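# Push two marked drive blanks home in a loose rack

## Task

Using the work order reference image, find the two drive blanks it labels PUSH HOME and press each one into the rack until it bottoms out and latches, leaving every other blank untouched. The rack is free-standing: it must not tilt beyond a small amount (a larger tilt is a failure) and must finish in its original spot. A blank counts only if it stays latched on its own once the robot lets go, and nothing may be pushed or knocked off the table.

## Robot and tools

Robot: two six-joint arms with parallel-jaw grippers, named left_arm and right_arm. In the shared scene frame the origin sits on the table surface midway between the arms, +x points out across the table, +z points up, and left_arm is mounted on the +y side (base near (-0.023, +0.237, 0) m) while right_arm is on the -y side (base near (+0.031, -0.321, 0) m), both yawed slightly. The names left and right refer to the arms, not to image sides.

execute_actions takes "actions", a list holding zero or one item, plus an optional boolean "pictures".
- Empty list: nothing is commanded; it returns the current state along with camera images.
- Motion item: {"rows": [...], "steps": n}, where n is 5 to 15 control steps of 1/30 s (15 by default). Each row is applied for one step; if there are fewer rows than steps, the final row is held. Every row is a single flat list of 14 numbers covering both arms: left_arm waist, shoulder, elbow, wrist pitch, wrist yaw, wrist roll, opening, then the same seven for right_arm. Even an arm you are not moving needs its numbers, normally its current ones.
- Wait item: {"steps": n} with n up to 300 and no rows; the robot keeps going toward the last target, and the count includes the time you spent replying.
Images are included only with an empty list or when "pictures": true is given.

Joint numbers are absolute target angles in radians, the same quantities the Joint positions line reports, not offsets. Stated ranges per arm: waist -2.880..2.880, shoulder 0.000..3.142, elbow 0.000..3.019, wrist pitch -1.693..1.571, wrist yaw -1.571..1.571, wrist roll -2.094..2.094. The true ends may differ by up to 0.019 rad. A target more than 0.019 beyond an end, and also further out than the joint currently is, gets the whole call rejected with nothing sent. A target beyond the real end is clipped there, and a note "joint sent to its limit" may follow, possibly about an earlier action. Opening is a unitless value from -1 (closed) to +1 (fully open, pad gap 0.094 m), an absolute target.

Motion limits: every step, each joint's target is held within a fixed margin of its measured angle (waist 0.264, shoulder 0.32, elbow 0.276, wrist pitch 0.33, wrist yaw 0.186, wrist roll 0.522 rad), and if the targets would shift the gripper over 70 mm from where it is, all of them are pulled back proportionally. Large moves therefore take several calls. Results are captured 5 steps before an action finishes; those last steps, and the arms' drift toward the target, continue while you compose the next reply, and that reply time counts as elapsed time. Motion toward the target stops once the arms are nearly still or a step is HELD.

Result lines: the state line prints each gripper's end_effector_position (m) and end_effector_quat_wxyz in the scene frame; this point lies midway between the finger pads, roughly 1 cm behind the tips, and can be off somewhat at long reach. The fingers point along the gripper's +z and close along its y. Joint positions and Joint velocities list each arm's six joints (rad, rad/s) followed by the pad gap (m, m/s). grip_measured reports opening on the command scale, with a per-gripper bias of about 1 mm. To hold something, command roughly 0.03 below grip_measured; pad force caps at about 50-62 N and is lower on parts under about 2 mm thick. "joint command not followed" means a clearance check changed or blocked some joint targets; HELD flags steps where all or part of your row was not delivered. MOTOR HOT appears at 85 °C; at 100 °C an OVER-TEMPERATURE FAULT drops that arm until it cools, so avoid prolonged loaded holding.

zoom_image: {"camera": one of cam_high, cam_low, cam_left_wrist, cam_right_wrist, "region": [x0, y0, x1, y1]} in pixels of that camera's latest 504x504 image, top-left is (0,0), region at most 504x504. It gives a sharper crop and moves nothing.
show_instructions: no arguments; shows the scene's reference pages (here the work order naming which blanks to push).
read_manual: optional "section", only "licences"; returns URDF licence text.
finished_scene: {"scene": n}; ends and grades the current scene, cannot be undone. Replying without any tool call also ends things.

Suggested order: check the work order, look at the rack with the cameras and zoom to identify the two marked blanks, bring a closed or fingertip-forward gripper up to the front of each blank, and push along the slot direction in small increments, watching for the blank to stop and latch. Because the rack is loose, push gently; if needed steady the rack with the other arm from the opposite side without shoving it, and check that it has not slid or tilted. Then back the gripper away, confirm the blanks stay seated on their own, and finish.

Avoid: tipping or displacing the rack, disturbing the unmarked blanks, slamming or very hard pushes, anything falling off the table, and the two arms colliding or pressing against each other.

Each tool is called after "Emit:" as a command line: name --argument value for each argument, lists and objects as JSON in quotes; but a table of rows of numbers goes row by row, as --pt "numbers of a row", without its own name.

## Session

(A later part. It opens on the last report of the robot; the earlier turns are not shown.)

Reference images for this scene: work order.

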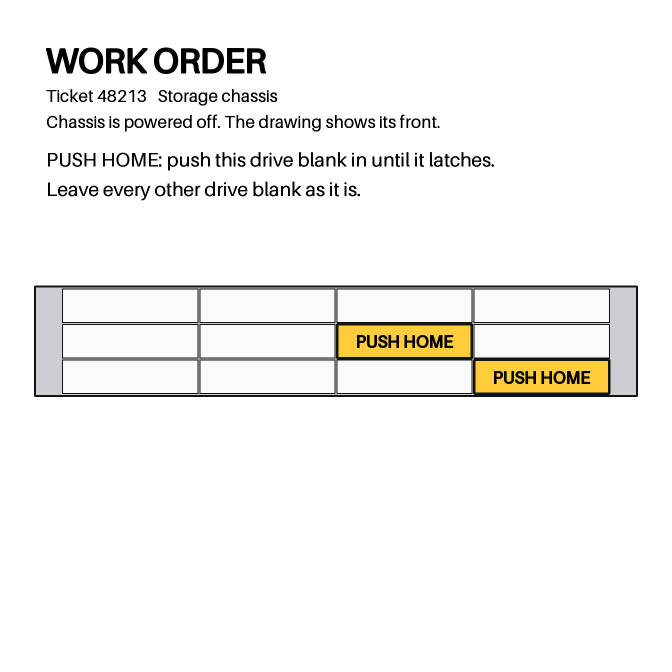

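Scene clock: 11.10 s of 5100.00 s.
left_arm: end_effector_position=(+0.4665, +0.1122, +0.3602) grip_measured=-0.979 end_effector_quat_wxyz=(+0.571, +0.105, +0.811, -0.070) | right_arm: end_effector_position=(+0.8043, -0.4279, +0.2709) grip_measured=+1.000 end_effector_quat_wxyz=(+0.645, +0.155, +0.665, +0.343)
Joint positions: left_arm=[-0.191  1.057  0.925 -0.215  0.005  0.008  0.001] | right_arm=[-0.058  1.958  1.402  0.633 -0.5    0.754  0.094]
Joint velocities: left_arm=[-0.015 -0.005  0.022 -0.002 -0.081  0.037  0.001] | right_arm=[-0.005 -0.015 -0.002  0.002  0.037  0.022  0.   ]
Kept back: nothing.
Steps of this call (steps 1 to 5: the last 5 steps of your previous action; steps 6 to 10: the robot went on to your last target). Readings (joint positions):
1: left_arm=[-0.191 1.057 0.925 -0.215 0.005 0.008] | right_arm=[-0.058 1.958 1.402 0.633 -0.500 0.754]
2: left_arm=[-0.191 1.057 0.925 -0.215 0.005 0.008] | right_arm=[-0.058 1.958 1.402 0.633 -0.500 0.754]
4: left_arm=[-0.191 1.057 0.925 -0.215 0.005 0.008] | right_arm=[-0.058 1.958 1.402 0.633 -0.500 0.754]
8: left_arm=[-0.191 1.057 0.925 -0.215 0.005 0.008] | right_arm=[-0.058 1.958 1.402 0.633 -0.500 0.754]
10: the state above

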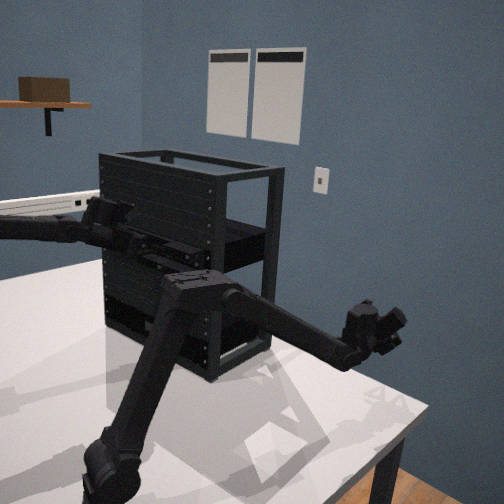

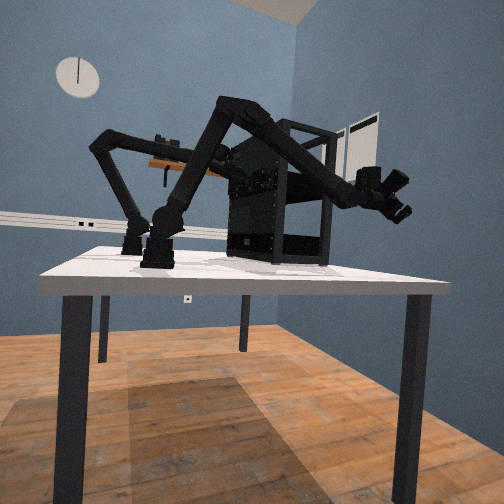

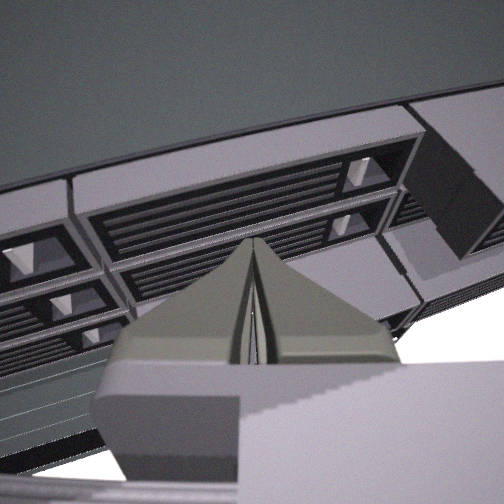

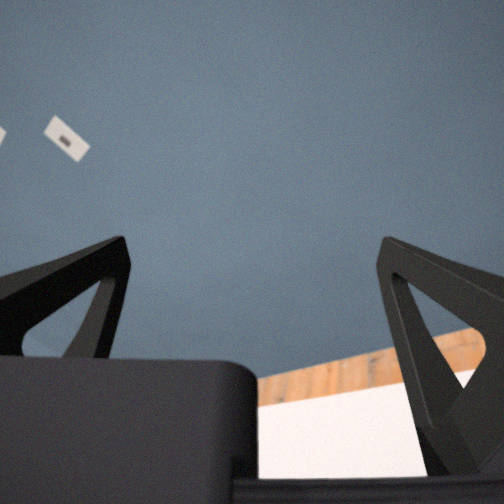

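Emit:
execute_actions --actions '[{"rows":[[-0.19,1.07,0.96,-0.21,0,0,-1,-0.05,1.958,1.42,0.633,-0.5,0.754,1],[-0.19,1.04,0.95,-0.23,0,0,-1,-0.05,1.958,1.42,0.633,-0.5,0.754,1],[-0.19,1.02,0.95,-0.25,0,0,-1,-0.05,1.958,1.42,0.633,-0.5,0.754,1],[-0.19,1.0,0.95,-0.27,0,0,-1,-0.05,1.958,1.42,0.633,-0.5,0.754,1],[-0.19,0.98,0.95,-0.3,0,0,-1,-0.05,1.958,1.42,0.633,-0.5,0.754,1],[-0.19,0.96,0.95,-0.33,0,0,-1,-0.05,1.958,1.42,0.633,-0.5,0.754,1],[-0.19,0.94,0.95,-0.36,0,0,-1,-0.05,1.958,1.42,0.633,-0.5,0.754,1],[-0.19,0.92,0.95,-0.39,0,0,-1,-0.05,1.958,1.42,0.633,-0.5,0.754,1],[-0.19,0.9,0.95,-0.42,0,0,-1,-0.05,1.958,1.42,0.633,-0.5,0.754,1],[-0.19,0.9,0.95,-0.45,0,0,-1,-0.05,1.958,1.42,0.633,-0.5,0.754,1]]}]'

Emit:
execute_actions --actions '[{"rows":[[-0.26,0.9,0.95,-0.45,0,0,-1,-0.05,1.958,1.42,0.633,-0.5,0.754,1],[-0.33,0.9,0.95,-0.45,0,0,-1,-0.05,1.958,1.42,0.633,-0.5,0.754,1],[-0.4,0.9,0.95,-0.45,0,0,-1,-0.05,1.958,1.42,0.633,-0.5,0.754,1],[-0.47,0.9,0.95,-0.45,0,0,-1,-0.05,1.958,1.42,0.633,-0.5,0.754,1],[-0.53,0.9,0.92,-0.4,-0.05,0,-1,-0.05,1.958,1.42,0.633,-0.5,0.754,1],[-0.57,0.9,0.88,-0.31,-0.1,0,-1,-0.05,1.958,1.42,0.633,-0.5,0.754,1],[-0.57,0.92,0.84,-0.22,-0.15,0,-1,-0.05,1.958,1.42,0.633,-0.5,0.754,1],[-0.57,0.94,0.8,-0.13,-0.2,0,-1,-0.05,1.958,1.42,0.633,-0.5,0.754,1],[-0.57,0.96,0.77,-0.04,-0.25,0,-1,-0.05,1.958,1.42,0.633,-0.5,0.754,1],[-0.57,0.98,0.74,0.05,-0.3,0,-1,-0.05,1.958,1.42,0.633,-0.5,0.754,1],[-0.57,1.0,0.71,0.14,-0.35,0,-1,-0.05,1.958,1.42,0.633,-0.5,0.754,1],[-0.57,1.03,0.69,0.23,-0.4,0,-1,-0.05,1.958,1.42,0.633,-0.5,0.754,1],[-0.57,1.06,0.67,0.32,-0.4,0,-1,-0.05,1.958,1.42,0.633,-0.5,0.754,1],[-0.57,1.085,0.66,0.41,-0.4,0,-1,-0.05,1.958,1.42,0.633,-0.5,0.754,1],[-0.57,1.105,0.65,0.485,-0.4,0,-1,-0.05,1.958,1.42,0.633,-0.5,0.754,1]]}]'

Emit:
execute_actions --actions '[{"steps":25}]' --pictures true

Scene clock: 12.67 s of 5100.00 s.
left_arm: end_effector_position=(+0.4283, +0.1222, +0.3687) grip_measured=-0.979 end_effector_quat_wxyz=(+0.543, +0.107, +0.830, -0.066) | right_arm: end_effector_position=(+0.8043, -0.4279, +0.2709) grip_measured=+1.000 end_effector_quat_wxyz=(+0.645, +0.155, +0.665, +0.343)
Joint positions: left_arm=[-0.191  0.954  0.925 -0.385  0.002  0.008  0.001] | right_arm=[-0.058  1.958  1.402  0.633 -0.5    0.754  0.094]
Joint velocities: left_arm=[-0.024 -0.679 -0.017 -0.882  0.007 -0.007 -0.   ] | right_arm=[-0.005  0.005 -0.002  0.007 -0.066 -0.007  0.   ]
Steps of this call (steps 1 to 15: the robot went on to your last target; steps 16 to 37: nothing new was sent; steps 38 to 47: the first 10 steps of this action). Readings (joint positions):
38: left_arm=[-0.191 1.055 0.925 -0.217 0.005 0.008] | right_arm=[-0.058 1.958 1.402 0.633 -0.500 0.754]
39: left_arm=[-0.191 1.052 0.925 -0.223 0.005 0.008] | right_arm=[-0.058 1.958 1.402 0.633 -0.500 0.754]
41: left_arm=[-0.191 1.047 0.925 -0.236 0.003 0.008] | right_arm=[-0.058 1.958 1.402 0.633 -0.500 0.754]
45: left_arm=[-0.191 0.997 0.925 -0.328 0.002 0.008] | right_arm=[-0.058 1.958 1.402 0.633 -0.500 0.754]
47: the state above

Scene clock: 13.17 s of 5100.00 s.
left_arm: end_effector_position=(+0.3651, -0.0097, +0.3803) grip_measured=-0.979 end_effector_quat_wxyz=(+0.616, +0.181, +0.759, -0.106) | right_arm: end_effector_position=(+0.8043, -0.4279, +0.2709) grip_measured=+1.000 end_effector_quat_wxyz=(+0.645, +0.155, +0.665, +0.343)
Joint positions: left_arm=[-0.6    0.909  0.814 -0.133 -0.245  0.007  0.001] | right_arm=[-0.058  1.958  1.402  0.633 -0.5    0.754  0.094]
Joint velocities: left_arm=[-0.317  0.415 -0.945  2.542 -1.267  0.051 -0.001] | right_arm=[-0.005  0.005  0.007  0.002  0.022 -0.007  0.   ]
Steps of this call (steps 1 to 5: the last 5 steps of your previous action; steps 6 to 15: the first 10 steps of this action). Readings (joint positions):
6: left_arm=[-0.195 0.886 0.925 -0.437 0.000 0.008] | right_arm=[-0.058 1.958 1.402 0.633 -0.500 0.754]
7: left_arm=[-0.212 0.886 0.925 -0.438 -0.004 0.008] | right_arm=[-0.058 1.958 1.402 0.633 -0.500 0.754]
9: left_arm=[-0.296 0.888 0.925 -0.442 -0.006 0.007] | right_arm=[-0.058 1.958 1.402 0.633 -0.500 0.754]
13: left_arm=[-0.545 0.892 0.876 -0.296 -0.148 0.007] | right_arm=[-0.058 1.958 1.402 0.633 -0.500 0.754]
15: the state above

Scene clock: 14.00 s of 5100.00 s.
left_arm: end_effector_position=(+0.4114, +0.0024, +0.3193) grip_measured=-0.979 end_effector_quat_wxyz=(+0.697, +0.087, +0.707, -0.076) | right_arm: end_effector_position=(+0.8043, -0.4279, +0.2709) grip_measured=+1.000 end_effector_quat_wxyz=(+0.645, +0.155, +0.665, +0.343)
Joint positions: left_arm=[-0.573  1.12   0.637  0.466 -0.398  0.007  0.001] | right_arm=[-0.058  1.958  1.402  0.633 -0.5    0.754  0.094]
Joint velocities: left_arm=[-0.005 -0.005  0.007 -0.017 -0.037 -0.066 -0.001] | right_arm=[ 0.015 -0.024 -0.012  0.007 -0.037  0.051  0.   ]
Kept back: nothing.
Steps of this call (steps 1 to 5: the last 5 steps of your previous action; steps 6 to 25: the robot went on to your last target). Readings (joint positions):
1: left_arm=[-0.603 0.926 0.780 -0.047 -0.296 0.007] | right_arm=[-0.058 1.958 1.402 0.633 -0.500 0.754]
2: left_arm=[-0.599 0.949 0.748 0.039 -0.349 0.007] | right_arm=[-0.058 1.958 1.402 0.633 -0.500 0.754]
4: left_arm=[-0.584 1.010 0.692 0.210 -0.391 0.007] | right_arm=[-0.058 1.958 1.402 0.633 -0.500 0.754]
8: left_arm=[-0.573 1.119 0.641 0.421 -0.398 0.007] | right_arm=[-0.058 1.958 1.402 0.633 -0.500 0.754]
25: the state above

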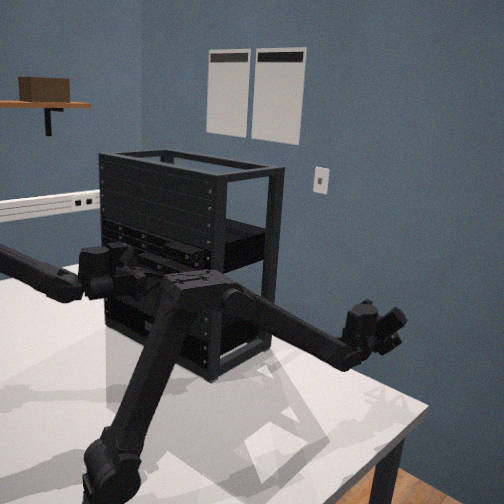

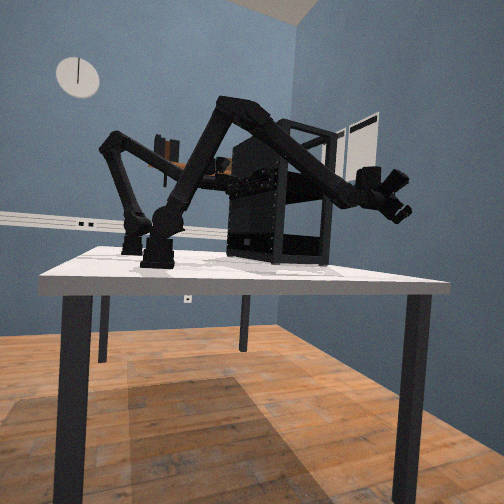

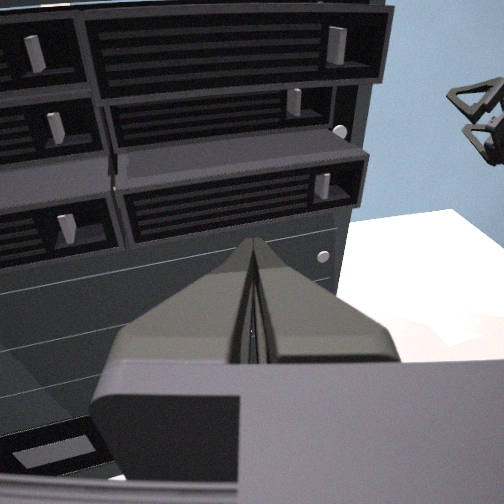

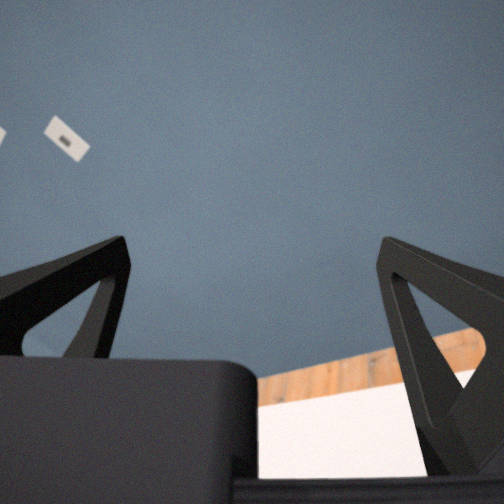

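Emit:
execute_actions --actions '[{"rows":[[-0.56,1.13,0.70,0.485,-0.4,0,-1,-0.05,1.958,1.42,0.633,-0.5,0.754,1],[-0.556,1.14,0.71,0.485,-0.4,0,-1,-0.05,1.958,1.42,0.633,-0.5,0.754,1],[-0.552,1.15,0.72,0.485,-0.4,0,-1,-0.05,1.958,1.42,0.633,-0.5,0.754,1],[-0.548,1.16,0.73,0.485,-0.4,0,-1,-0.05,1.958,1.42,0.633,-0.5,0.754,1],[-0.545,1.17,0.735,0.485,-0.4,0,-1,-0.05,1.958,1.42,0.633,-0.5,0.754,1]]}]'

Emit:
execute_actions --actions '[{"steps":10}]' --pictures true

Scene clock: 14.70 s of 5100.00 s.
left_arm: end_effector_position=(+0.4294, +0.0029, +0.3291) grip_measured=-0.979 end_effector_quat_wxyz=(+0.702, +0.078, +0.705, -0.070) | right_arm: end_effector_position=(+0.8043, -0.4279, +0.2709) grip_measured=+1.000 end_effector_quat_wxyz=(+0.645, +0.155, +0.665, +0.343)
Joint positions: left_arm=[-0.552  1.158  0.685  0.467 -0.398  0.007  0.001] | right_arm=[-0.058  1.958  1.402  0.633 -0.5    0.754  0.094]
Joint velocities: left_arm=[-0.005  0.024  0.022  0.007  0.022  0.037 -0.001] | right_arm=[-0.005 -0.015 -0.002 -0.002 -0.037 -0.037  0.   ]
Steps of this call (steps 1 to 11: the robot went on to your last target; steps 12 to 21: the first 10 steps of this action). Readings (joint positions):
12: left_arm=[-0.573 1.120 0.637 0.466 -0.398 0.007] | right_arm=[-0.058 1.958 1.402 0.633 -0.500 0.754]
13: left_arm=[-0.572 1.121 0.638 0.466 -0.398 0.007] | right_arm=[-0.058 1.958 1.402 0.633 -0.500 0.754]
15: left_arm=[-0.567 1.127 0.648 0.466 -0.398 0.007] | right_arm=[-0.058 1.958 1.402 0.633 -0.500 0.754]
19: left_arm=[-0.554 1.153 0.681 0.467 -0.398 0.007] | right_arm=[-0.058 1.958 1.402 0.633 -0.500 0.754]
21: the state above

Scene clock: 15.03 s of 5100.00 s.
left_arm: end_effector_position=(+0.4294, +0.0029, +0.3289) grip_measured=-0.979 end_effector_quat_wxyz=(+0.702, +0.078, +0.705, -0.070) | right_arm: end_effector_position=(+0.8043, -0.4279, +0.2709) grip_measured=+1.000 end_effector_quat_wxyz=(+0.645, +0.155, +0.665, +0.343)
Joint positions: left_arm=[-0.552  1.158  0.685  0.467 -0.398  0.007  0.001] | right_arm=[-0.058  1.958  1.402  0.633 -0.5    0.754  0.094]
Joint velocities: left_arm=[-0.015 -0.005 -0.017 -0.012 -0.022 -0.066  0.001] | right_arm=[ 0.005 -0.015  0.002 -0.002 -0.022 -0.022  0.   ]
Kept back: nothing.
Steps of this call (steps 1 to 5: the last 5 steps of your previous action; steps 6 to 10: the robot went on to your last target). Readings (joint positions):
1: left_arm=[-0.552 1.158 0.685 0.467 -0.398 0.007] | right_arm=[-0.058 1.958 1.402 0.633 -0.500 0.754]
2: left_arm=[-0.552 1.158 0.685 0.467 -0.398 0.007] | right_arm=[-0.058 1.958 1.402 0.633 -0.500 0.754]
4: left_arm=[-0.552 1.158 0.685 0.467 -0.398 0.007] | right_arm=[-0.058 1.958 1.402 0.633 -0.500 0.754]
8: left_arm=[-0.552 1.158 0.685 0.467 -0.398 0.007] | right_arm=[-0.058 1.958 1.402 0.633 -0.500 0.754]
10: the state above

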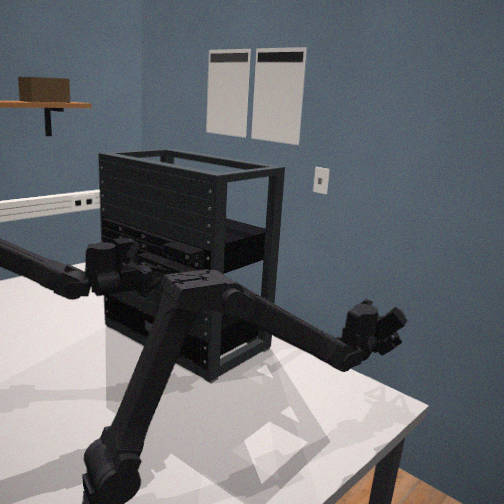

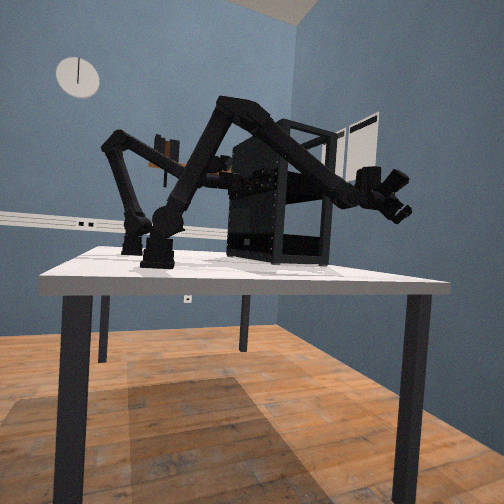

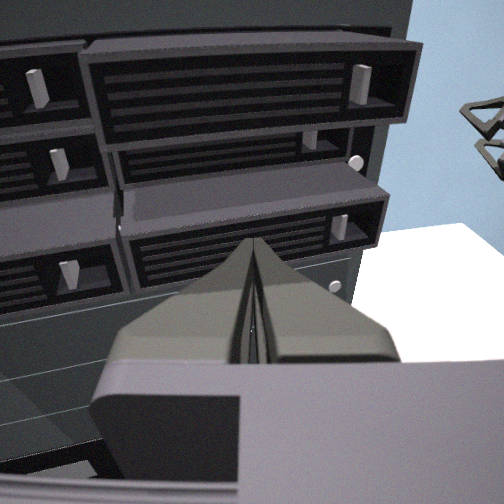

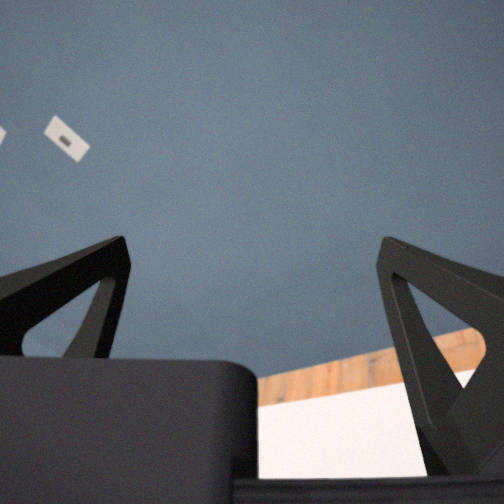

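Emit:
execute_actions --actions '[{"rows":[[-0.541,1.178,0.743,0.485,-0.4,0,-1,-0.05,1.958,1.42,0.633,-0.5,0.754,1],[-0.537,1.186,0.751,0.485,-0.4,0,-1,-0.05,1.958,1.42,0.633,-0.5,0.754,1],[-0.533,1.194,0.759,0.485,-0.4,0,-1,-0.05,1.958,1.42,0.633,-0.5,0.754,1],[-0.529,1.202,0.767,0.485,-0.4,0,-1,-0.05,1.958,1.42,0.633,-0.5,0.754,1],[-0.525,1.21,0.775,0.485,-0.4,0,-1,-0.05,1.958,1.42,0.633,-0.5,0.754,1],[-0.521,1.218,0.782,0.485,-0.4,0,-1,-0.05,1.958,1.42,0.633,-0.5,0.754,1],[-0.517,1.226,0.789,0.485,-0.4,0,-1,-0.05,1.958,1.42,0.633,-0.5,0.754,1],[-0.514,1.234,0.796,0.485,-0.4,0,-1,-0.05,1.958,1.42,0.633,-0.5,0.754,1],[-0.511,1.242,0.803,0.485,-0.4,0,-1,-0.05,1.958,1.42,0.633,-0.5,0.754,1],[-0.508,1.25,0.81,0.485,-0.4,0,-1,-0.05,1.958,1.42,0.633,-0.5,0.754,1],[-0.505,1.258,0.817,0.485,-0.4,0,-1,-0.05,1.958,1.42,0.633,-0.5,0.754,1],[-0.502,1.266,0.824,0.485,-0.4,0,-1,-0.05,1.958,1.42,0.633,-0.5,0.754,1],[-0.499,1.274,0.831,0.485,-0.4,0,-1,-0.05,1.958,1.42,0.633,-0.5,0.754,1],[-0.496,1.282,0.838,0.485,-0.4,0,-1,-0.05,1.958,1.42,0.633,-0.5,0.754,1],[-0.493,1.29,0.845,0.485,-0.4,0,-1,-0.05,1.958,1.42,0.633,-0.5,0.754,1]]}]'

Emit:
execute_actions --actions '[{"steps":16}]' --pictures true

Emit:
zoom_image --camera "cam_left_wrist" --region '[240,100,480,300]'

Scene clock: 15.93 s of 5100.00 s.
left_arm: end_effector_position=(+0.4496, +0.0029, +0.3302) grip_measured=-0.979 end_effector_quat_wxyz=(+0.701, +0.070, +0.707, -0.062) | right_arm: end_effector_position=(+0.8043, -0.4279, +0.2709) grip_measured=+1.000 end_effector_quat_wxyz=(+0.645, +0.155, +0.665, +0.343)
Joint positions: left_arm=[-0.53   1.209  0.73   0.467 -0.399  0.007  0.001] | right_arm=[-0.058  1.958  1.402  0.633 -0.5    0.754  0.094]
Joint velocities: left_arm=[ 0.073  0.19   0.173 -0.017  0.022  0.066  0.001] | right_arm=[ 0.005 -0.005 -0.002 -0.012 -0.022  0.022  0.   ]
Steps of this call (steps 1 to 15: the robot went on to your last target; steps 16 to 17: nothing new was sent; steps 18 to 27: the first 10 steps of this action). Readings (joint positions):
18: left_arm=[-0.552 1.158 0.685 0.467 -0.398 0.007] | right_arm=[-0.058 1.958 1.402 0.633 -0.500 0.754]
19: left_arm=[-0.551 1.159 0.686 0.467 -0.398 0.007] | right_arm=[-0.058 1.958 1.402 0.633 -0.500 0.754]
21: left_arm=[-0.548 1.167 0.693 0.467 -0.398 0.007] | right_arm=[-0.058 1.958 1.402 0.633 -0.500 0.754]
25: left_arm=[-0.535 1.197 0.720 0.467 -0.399 0.007] | right_arm=[-0.058 1.958 1.402 0.633 -0.500 0.754]
27: the state above

Scene clock: 16.47 s of 5100.00 s.
left_arm: end_effector_position=(+0.4713, +0.0022, +0.3301) grip_measured=-0.979 end_effector_quat_wxyz=(+0.700, +0.064, +0.710, -0.053) | right_arm: end_effector_position=(+0.8043, -0.4279, +0.2709) grip_measured=+1.000 end_effector_quat_wxyz=(+0.645, +0.155, +0.665, +0.343)
Joint positions: left_arm=[-0.509  1.264  0.78   0.467 -0.399  0.007  0.001] | right_arm=[-0.058  1.958  1.402  0.633 -0.5    0.754  0.094]
Joint velocities: left_arm=[ 0.005 -0.015 -0.007 -0.017 -0.007  0.11   0.   ] | right_arm=[-0.005 -0.005 -0.012 -0.012 -0.022 -0.051  0.   ]
Kept back: nothing.
Steps of this call (steps 1 to 5: the last 5 steps of your previous action; steps 6 to 16: the robot went on to your last target). Readings (joint positions):
1: left_arm=[-0.527 1.215 0.736 0.467 -0.399 0.007] | right_arm=[-0.058 1.958 1.402 0.633 -0.500 0.754]
2: left_arm=[-0.525 1.222 0.742 0.467 -0.399 0.007] | right_arm=[-0.058 1.958 1.402 0.633 -0.500 0.754]
4: left_arm=[-0.519 1.238 0.756 0.467 -0.399 0.007] | right_arm=[-0.058 1.958 1.402 0.633 -0.500 0.754]
8: left_arm=[-0.510 1.263 0.778 0.467 -0.399 0.007] | right_arm=[-0.058 1.958 1.402 0.633 -0.500 0.754]
16: the state above

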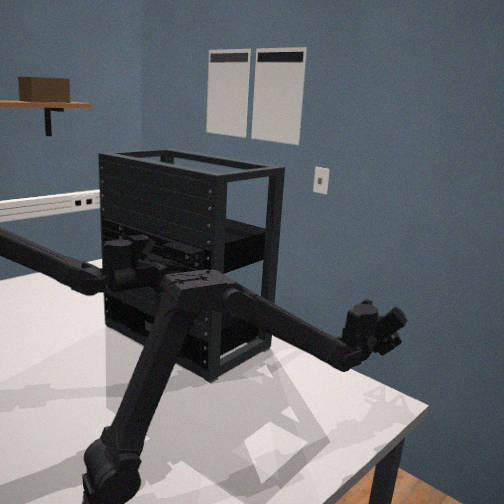

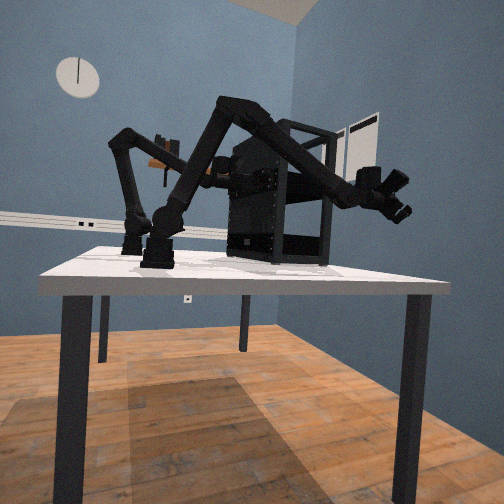

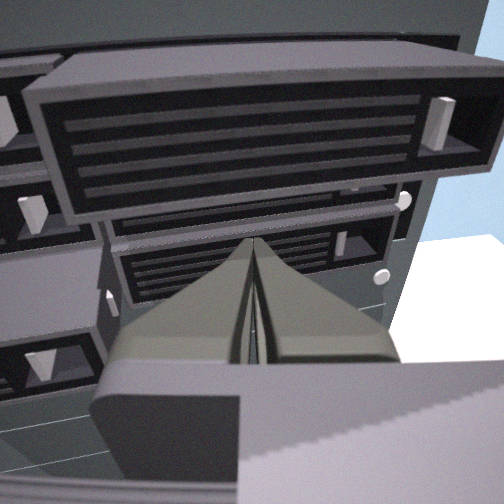

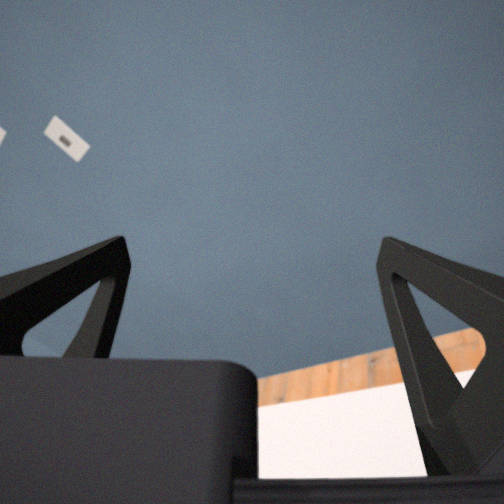

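Region (240, 100, 480, 300) of cam_left_wrist's 504x504 image, scaled by 2.100, with more detail than that image has.

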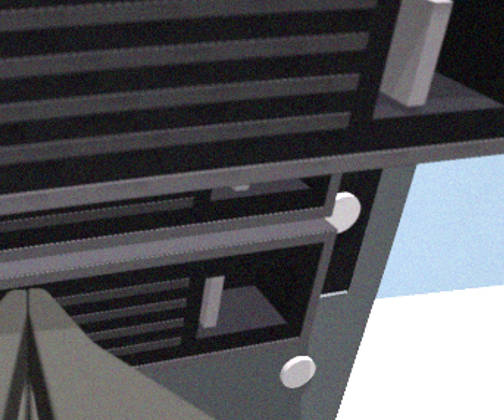

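Emit:
execute_actions --actions '[{"rows":[[-0.489,1.297,0.853,0.485,-0.4,0,-1,-0.05,1.958,1.42,0.633,-0.5,0.754,1],[-0.485,1.304,0.861,0.485,-0.4,0,-1,-0.05,1.958,1.42,0.633,-0.5,0.754,1],[-0.481,1.311,0.869,0.485,-0.4,0,-1,-0.05,1.958,1.42,0.633,-0.5,0.754,1],[-0.477,1.318,0.877,0.485,-0.4,0,-1,-0.05,1.958,1.42,0.633,-0.5,0.754,1],[-0.473,1.325,0.885,0.485,-0.4,0,-1,-0.05,1.958,1.42,0.633,-0.5,0.754,1]]}]'

Emit:
execute_actions --actions '[{"rows":[[-0.5,1.29,0.82,0.485,-0.4,0,-1,-0.05,1.958,1.42,0.633,-0.5,0.754,1],[-0.52,1.27,0.78,0.485,-0.4,0,-1,-0.05,1.958,1.42,0.633,-0.5,0.754,1],[-0.525,1.255,0.765,0.485,-0.4,0,-1,-0.05,1.958,1.42,0.633,-0.5,0.754,1],[-0.53,1.24,0.755,0.485,-0.4,0,-1,-0.05,1.958,1.42,0.633,-0.5,0.754,1],[-0.535,1.23,0.745,0.485,-0.4,0,-1,-0.05,1.958,1.42,0.633,-0.5,0.754,1]]}]' --pictures true

Emit:
zoom_image --camera "cam_left_wrist" --region '[240,100,480,300]'

Scene clock: 17.20 s of 5100.00 s.
left_arm: end_effector_position=(+0.4751, +0.0028, +0.3301) grip_measured=-0.979 end_effector_quat_wxyz=(+0.700, +0.062, +0.710, -0.051) | right_arm: end_effector_position=(+0.8043, -0.4279, +0.2709) grip_measured=+1.000 end_effector_quat_wxyz=(+0.645, +0.155, +0.665, +0.343)
Joint positions: left_arm=[-0.505  1.274  0.788  0.469 -0.401  0.007  0.001] | right_arm=[-0.058  1.958  1.402  0.633 -0.5    0.754  0.094]
Joint velocities: left_arm=[ 0.005 -0.005 -0.022 -0.002 -0.022  0.066 -0.001] | right_arm=[-0.005  0.005 -0.007  0.002 -0.022  0.007  0.   ]
Steps of this call (steps 1 to 12: the robot went on to your last target; steps 13 to 22: the first 10 steps of this action). Readings (joint positions):
13: left_arm=[-0.509 1.264 0.780 0.467 -0.399 0.007] | right_arm=[-0.058 1.958 1.402 0.633 -0.500 0.754]
14: left_arm=[-0.508 1.266 0.781 0.467 -0.399 0.007] | right_arm=[-0.058 1.958 1.402 0.633 -0.500 0.754]
16: left_arm=[-0.505 1.273 0.788 0.467 -0.399 0.007] | right_arm=[-0.058 1.958 1.402 0.633 -0.500 0.754]
20: left_arm=[-0.505 1.274 0.788 0.469 -0.401 0.007] | right_arm=[-0.058 1.958 1.402 0.633 -0.500 0.754]
22: the state above

Scene clock: 17.70 s of 5100.00 s.
left_arm: end_effector_position=(+0.4588, -0.0017, +0.3150) grip_measured=-0.979 end_effector_quat_wxyz=(+0.691, +0.074, +0.717, -0.055) | right_arm: end_effector_position=(+0.8043, -0.4279, +0.2709) grip_measured=+1.000 end_effector_quat_wxyz=(+0.645, +0.155, +0.665, +0.343)
Joint positions: left_arm=[-0.528  1.252  0.741  0.47  -0.402  0.007  0.001] | right_arm=[-0.058  1.958  1.402  0.633 -0.5    0.754  0.094]
Joint velocities: left_arm=[-0.015 -0.024 -0.022 -0.002 -0.022  0.037 -0.001] | right_arm=[-0.005 -0.015 -0.012  0.007  0.022  0.007  0.   ]
Steps of this call (steps 1 to 5: the last 5 steps of your previous action; steps 6 to 15: the first 10 steps of this action). Readings (joint positions):
6: left_arm=[-0.506 1.273 0.788 0.469 -0.401 0.007] | right_arm=[-0.058 1.958 1.402 0.633 -0.500 0.754]
7: left_arm=[-0.508 1.272 0.785 0.469 -0.402 0.007] | right_arm=[-0.058 1.958 1.402 0.633 -0.500 0.754]
9: left_arm=[-0.513 1.271 0.778 0.470 -0.402 0.007] | right_arm=[-0.058 1.958 1.402 0.633 -0.500 0.754]
13: left_arm=[-0.526 1.256 0.745 0.470 -0.402 0.007] | right_arm=[-0.058 1.958 1.402 0.633 -0.500 0.754]
15: the state above

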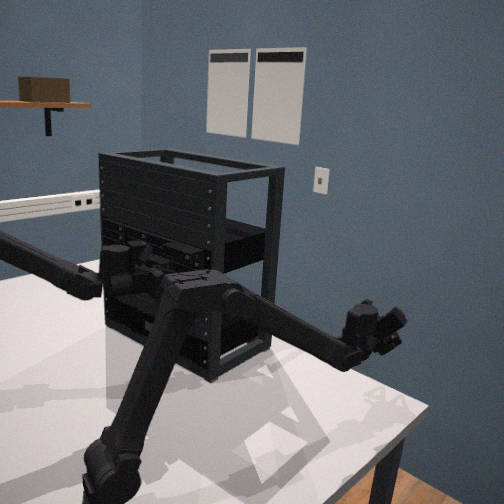

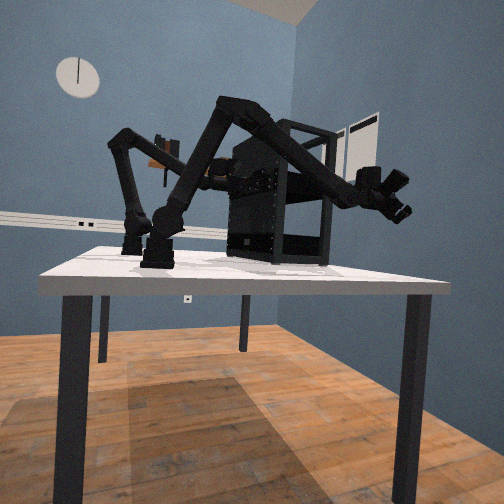

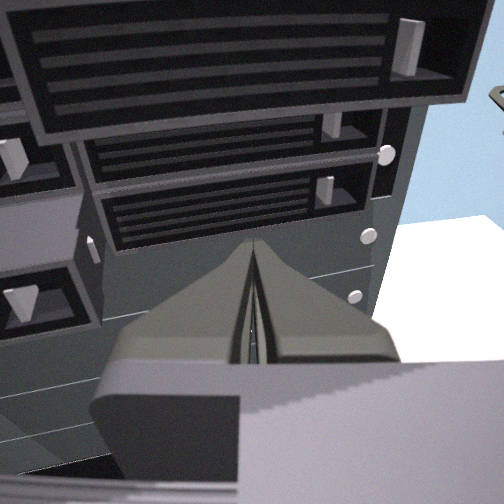

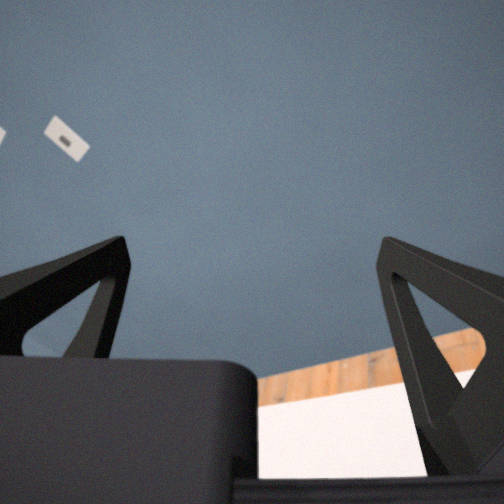

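Region (240, 100, 480, 300) of cam_left_wrist's 504x504 image, scaled by 2.100, with more detail than that image has.

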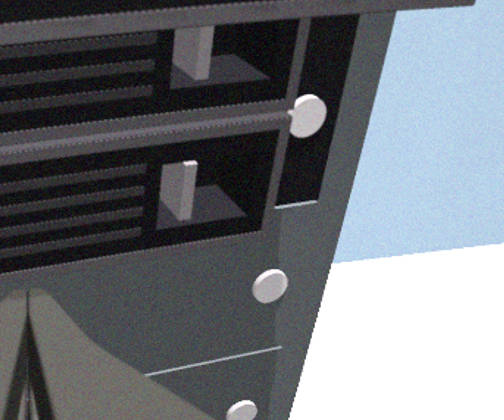

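Emit:
finished_scene --scene 2

The scene is finished: the task was done.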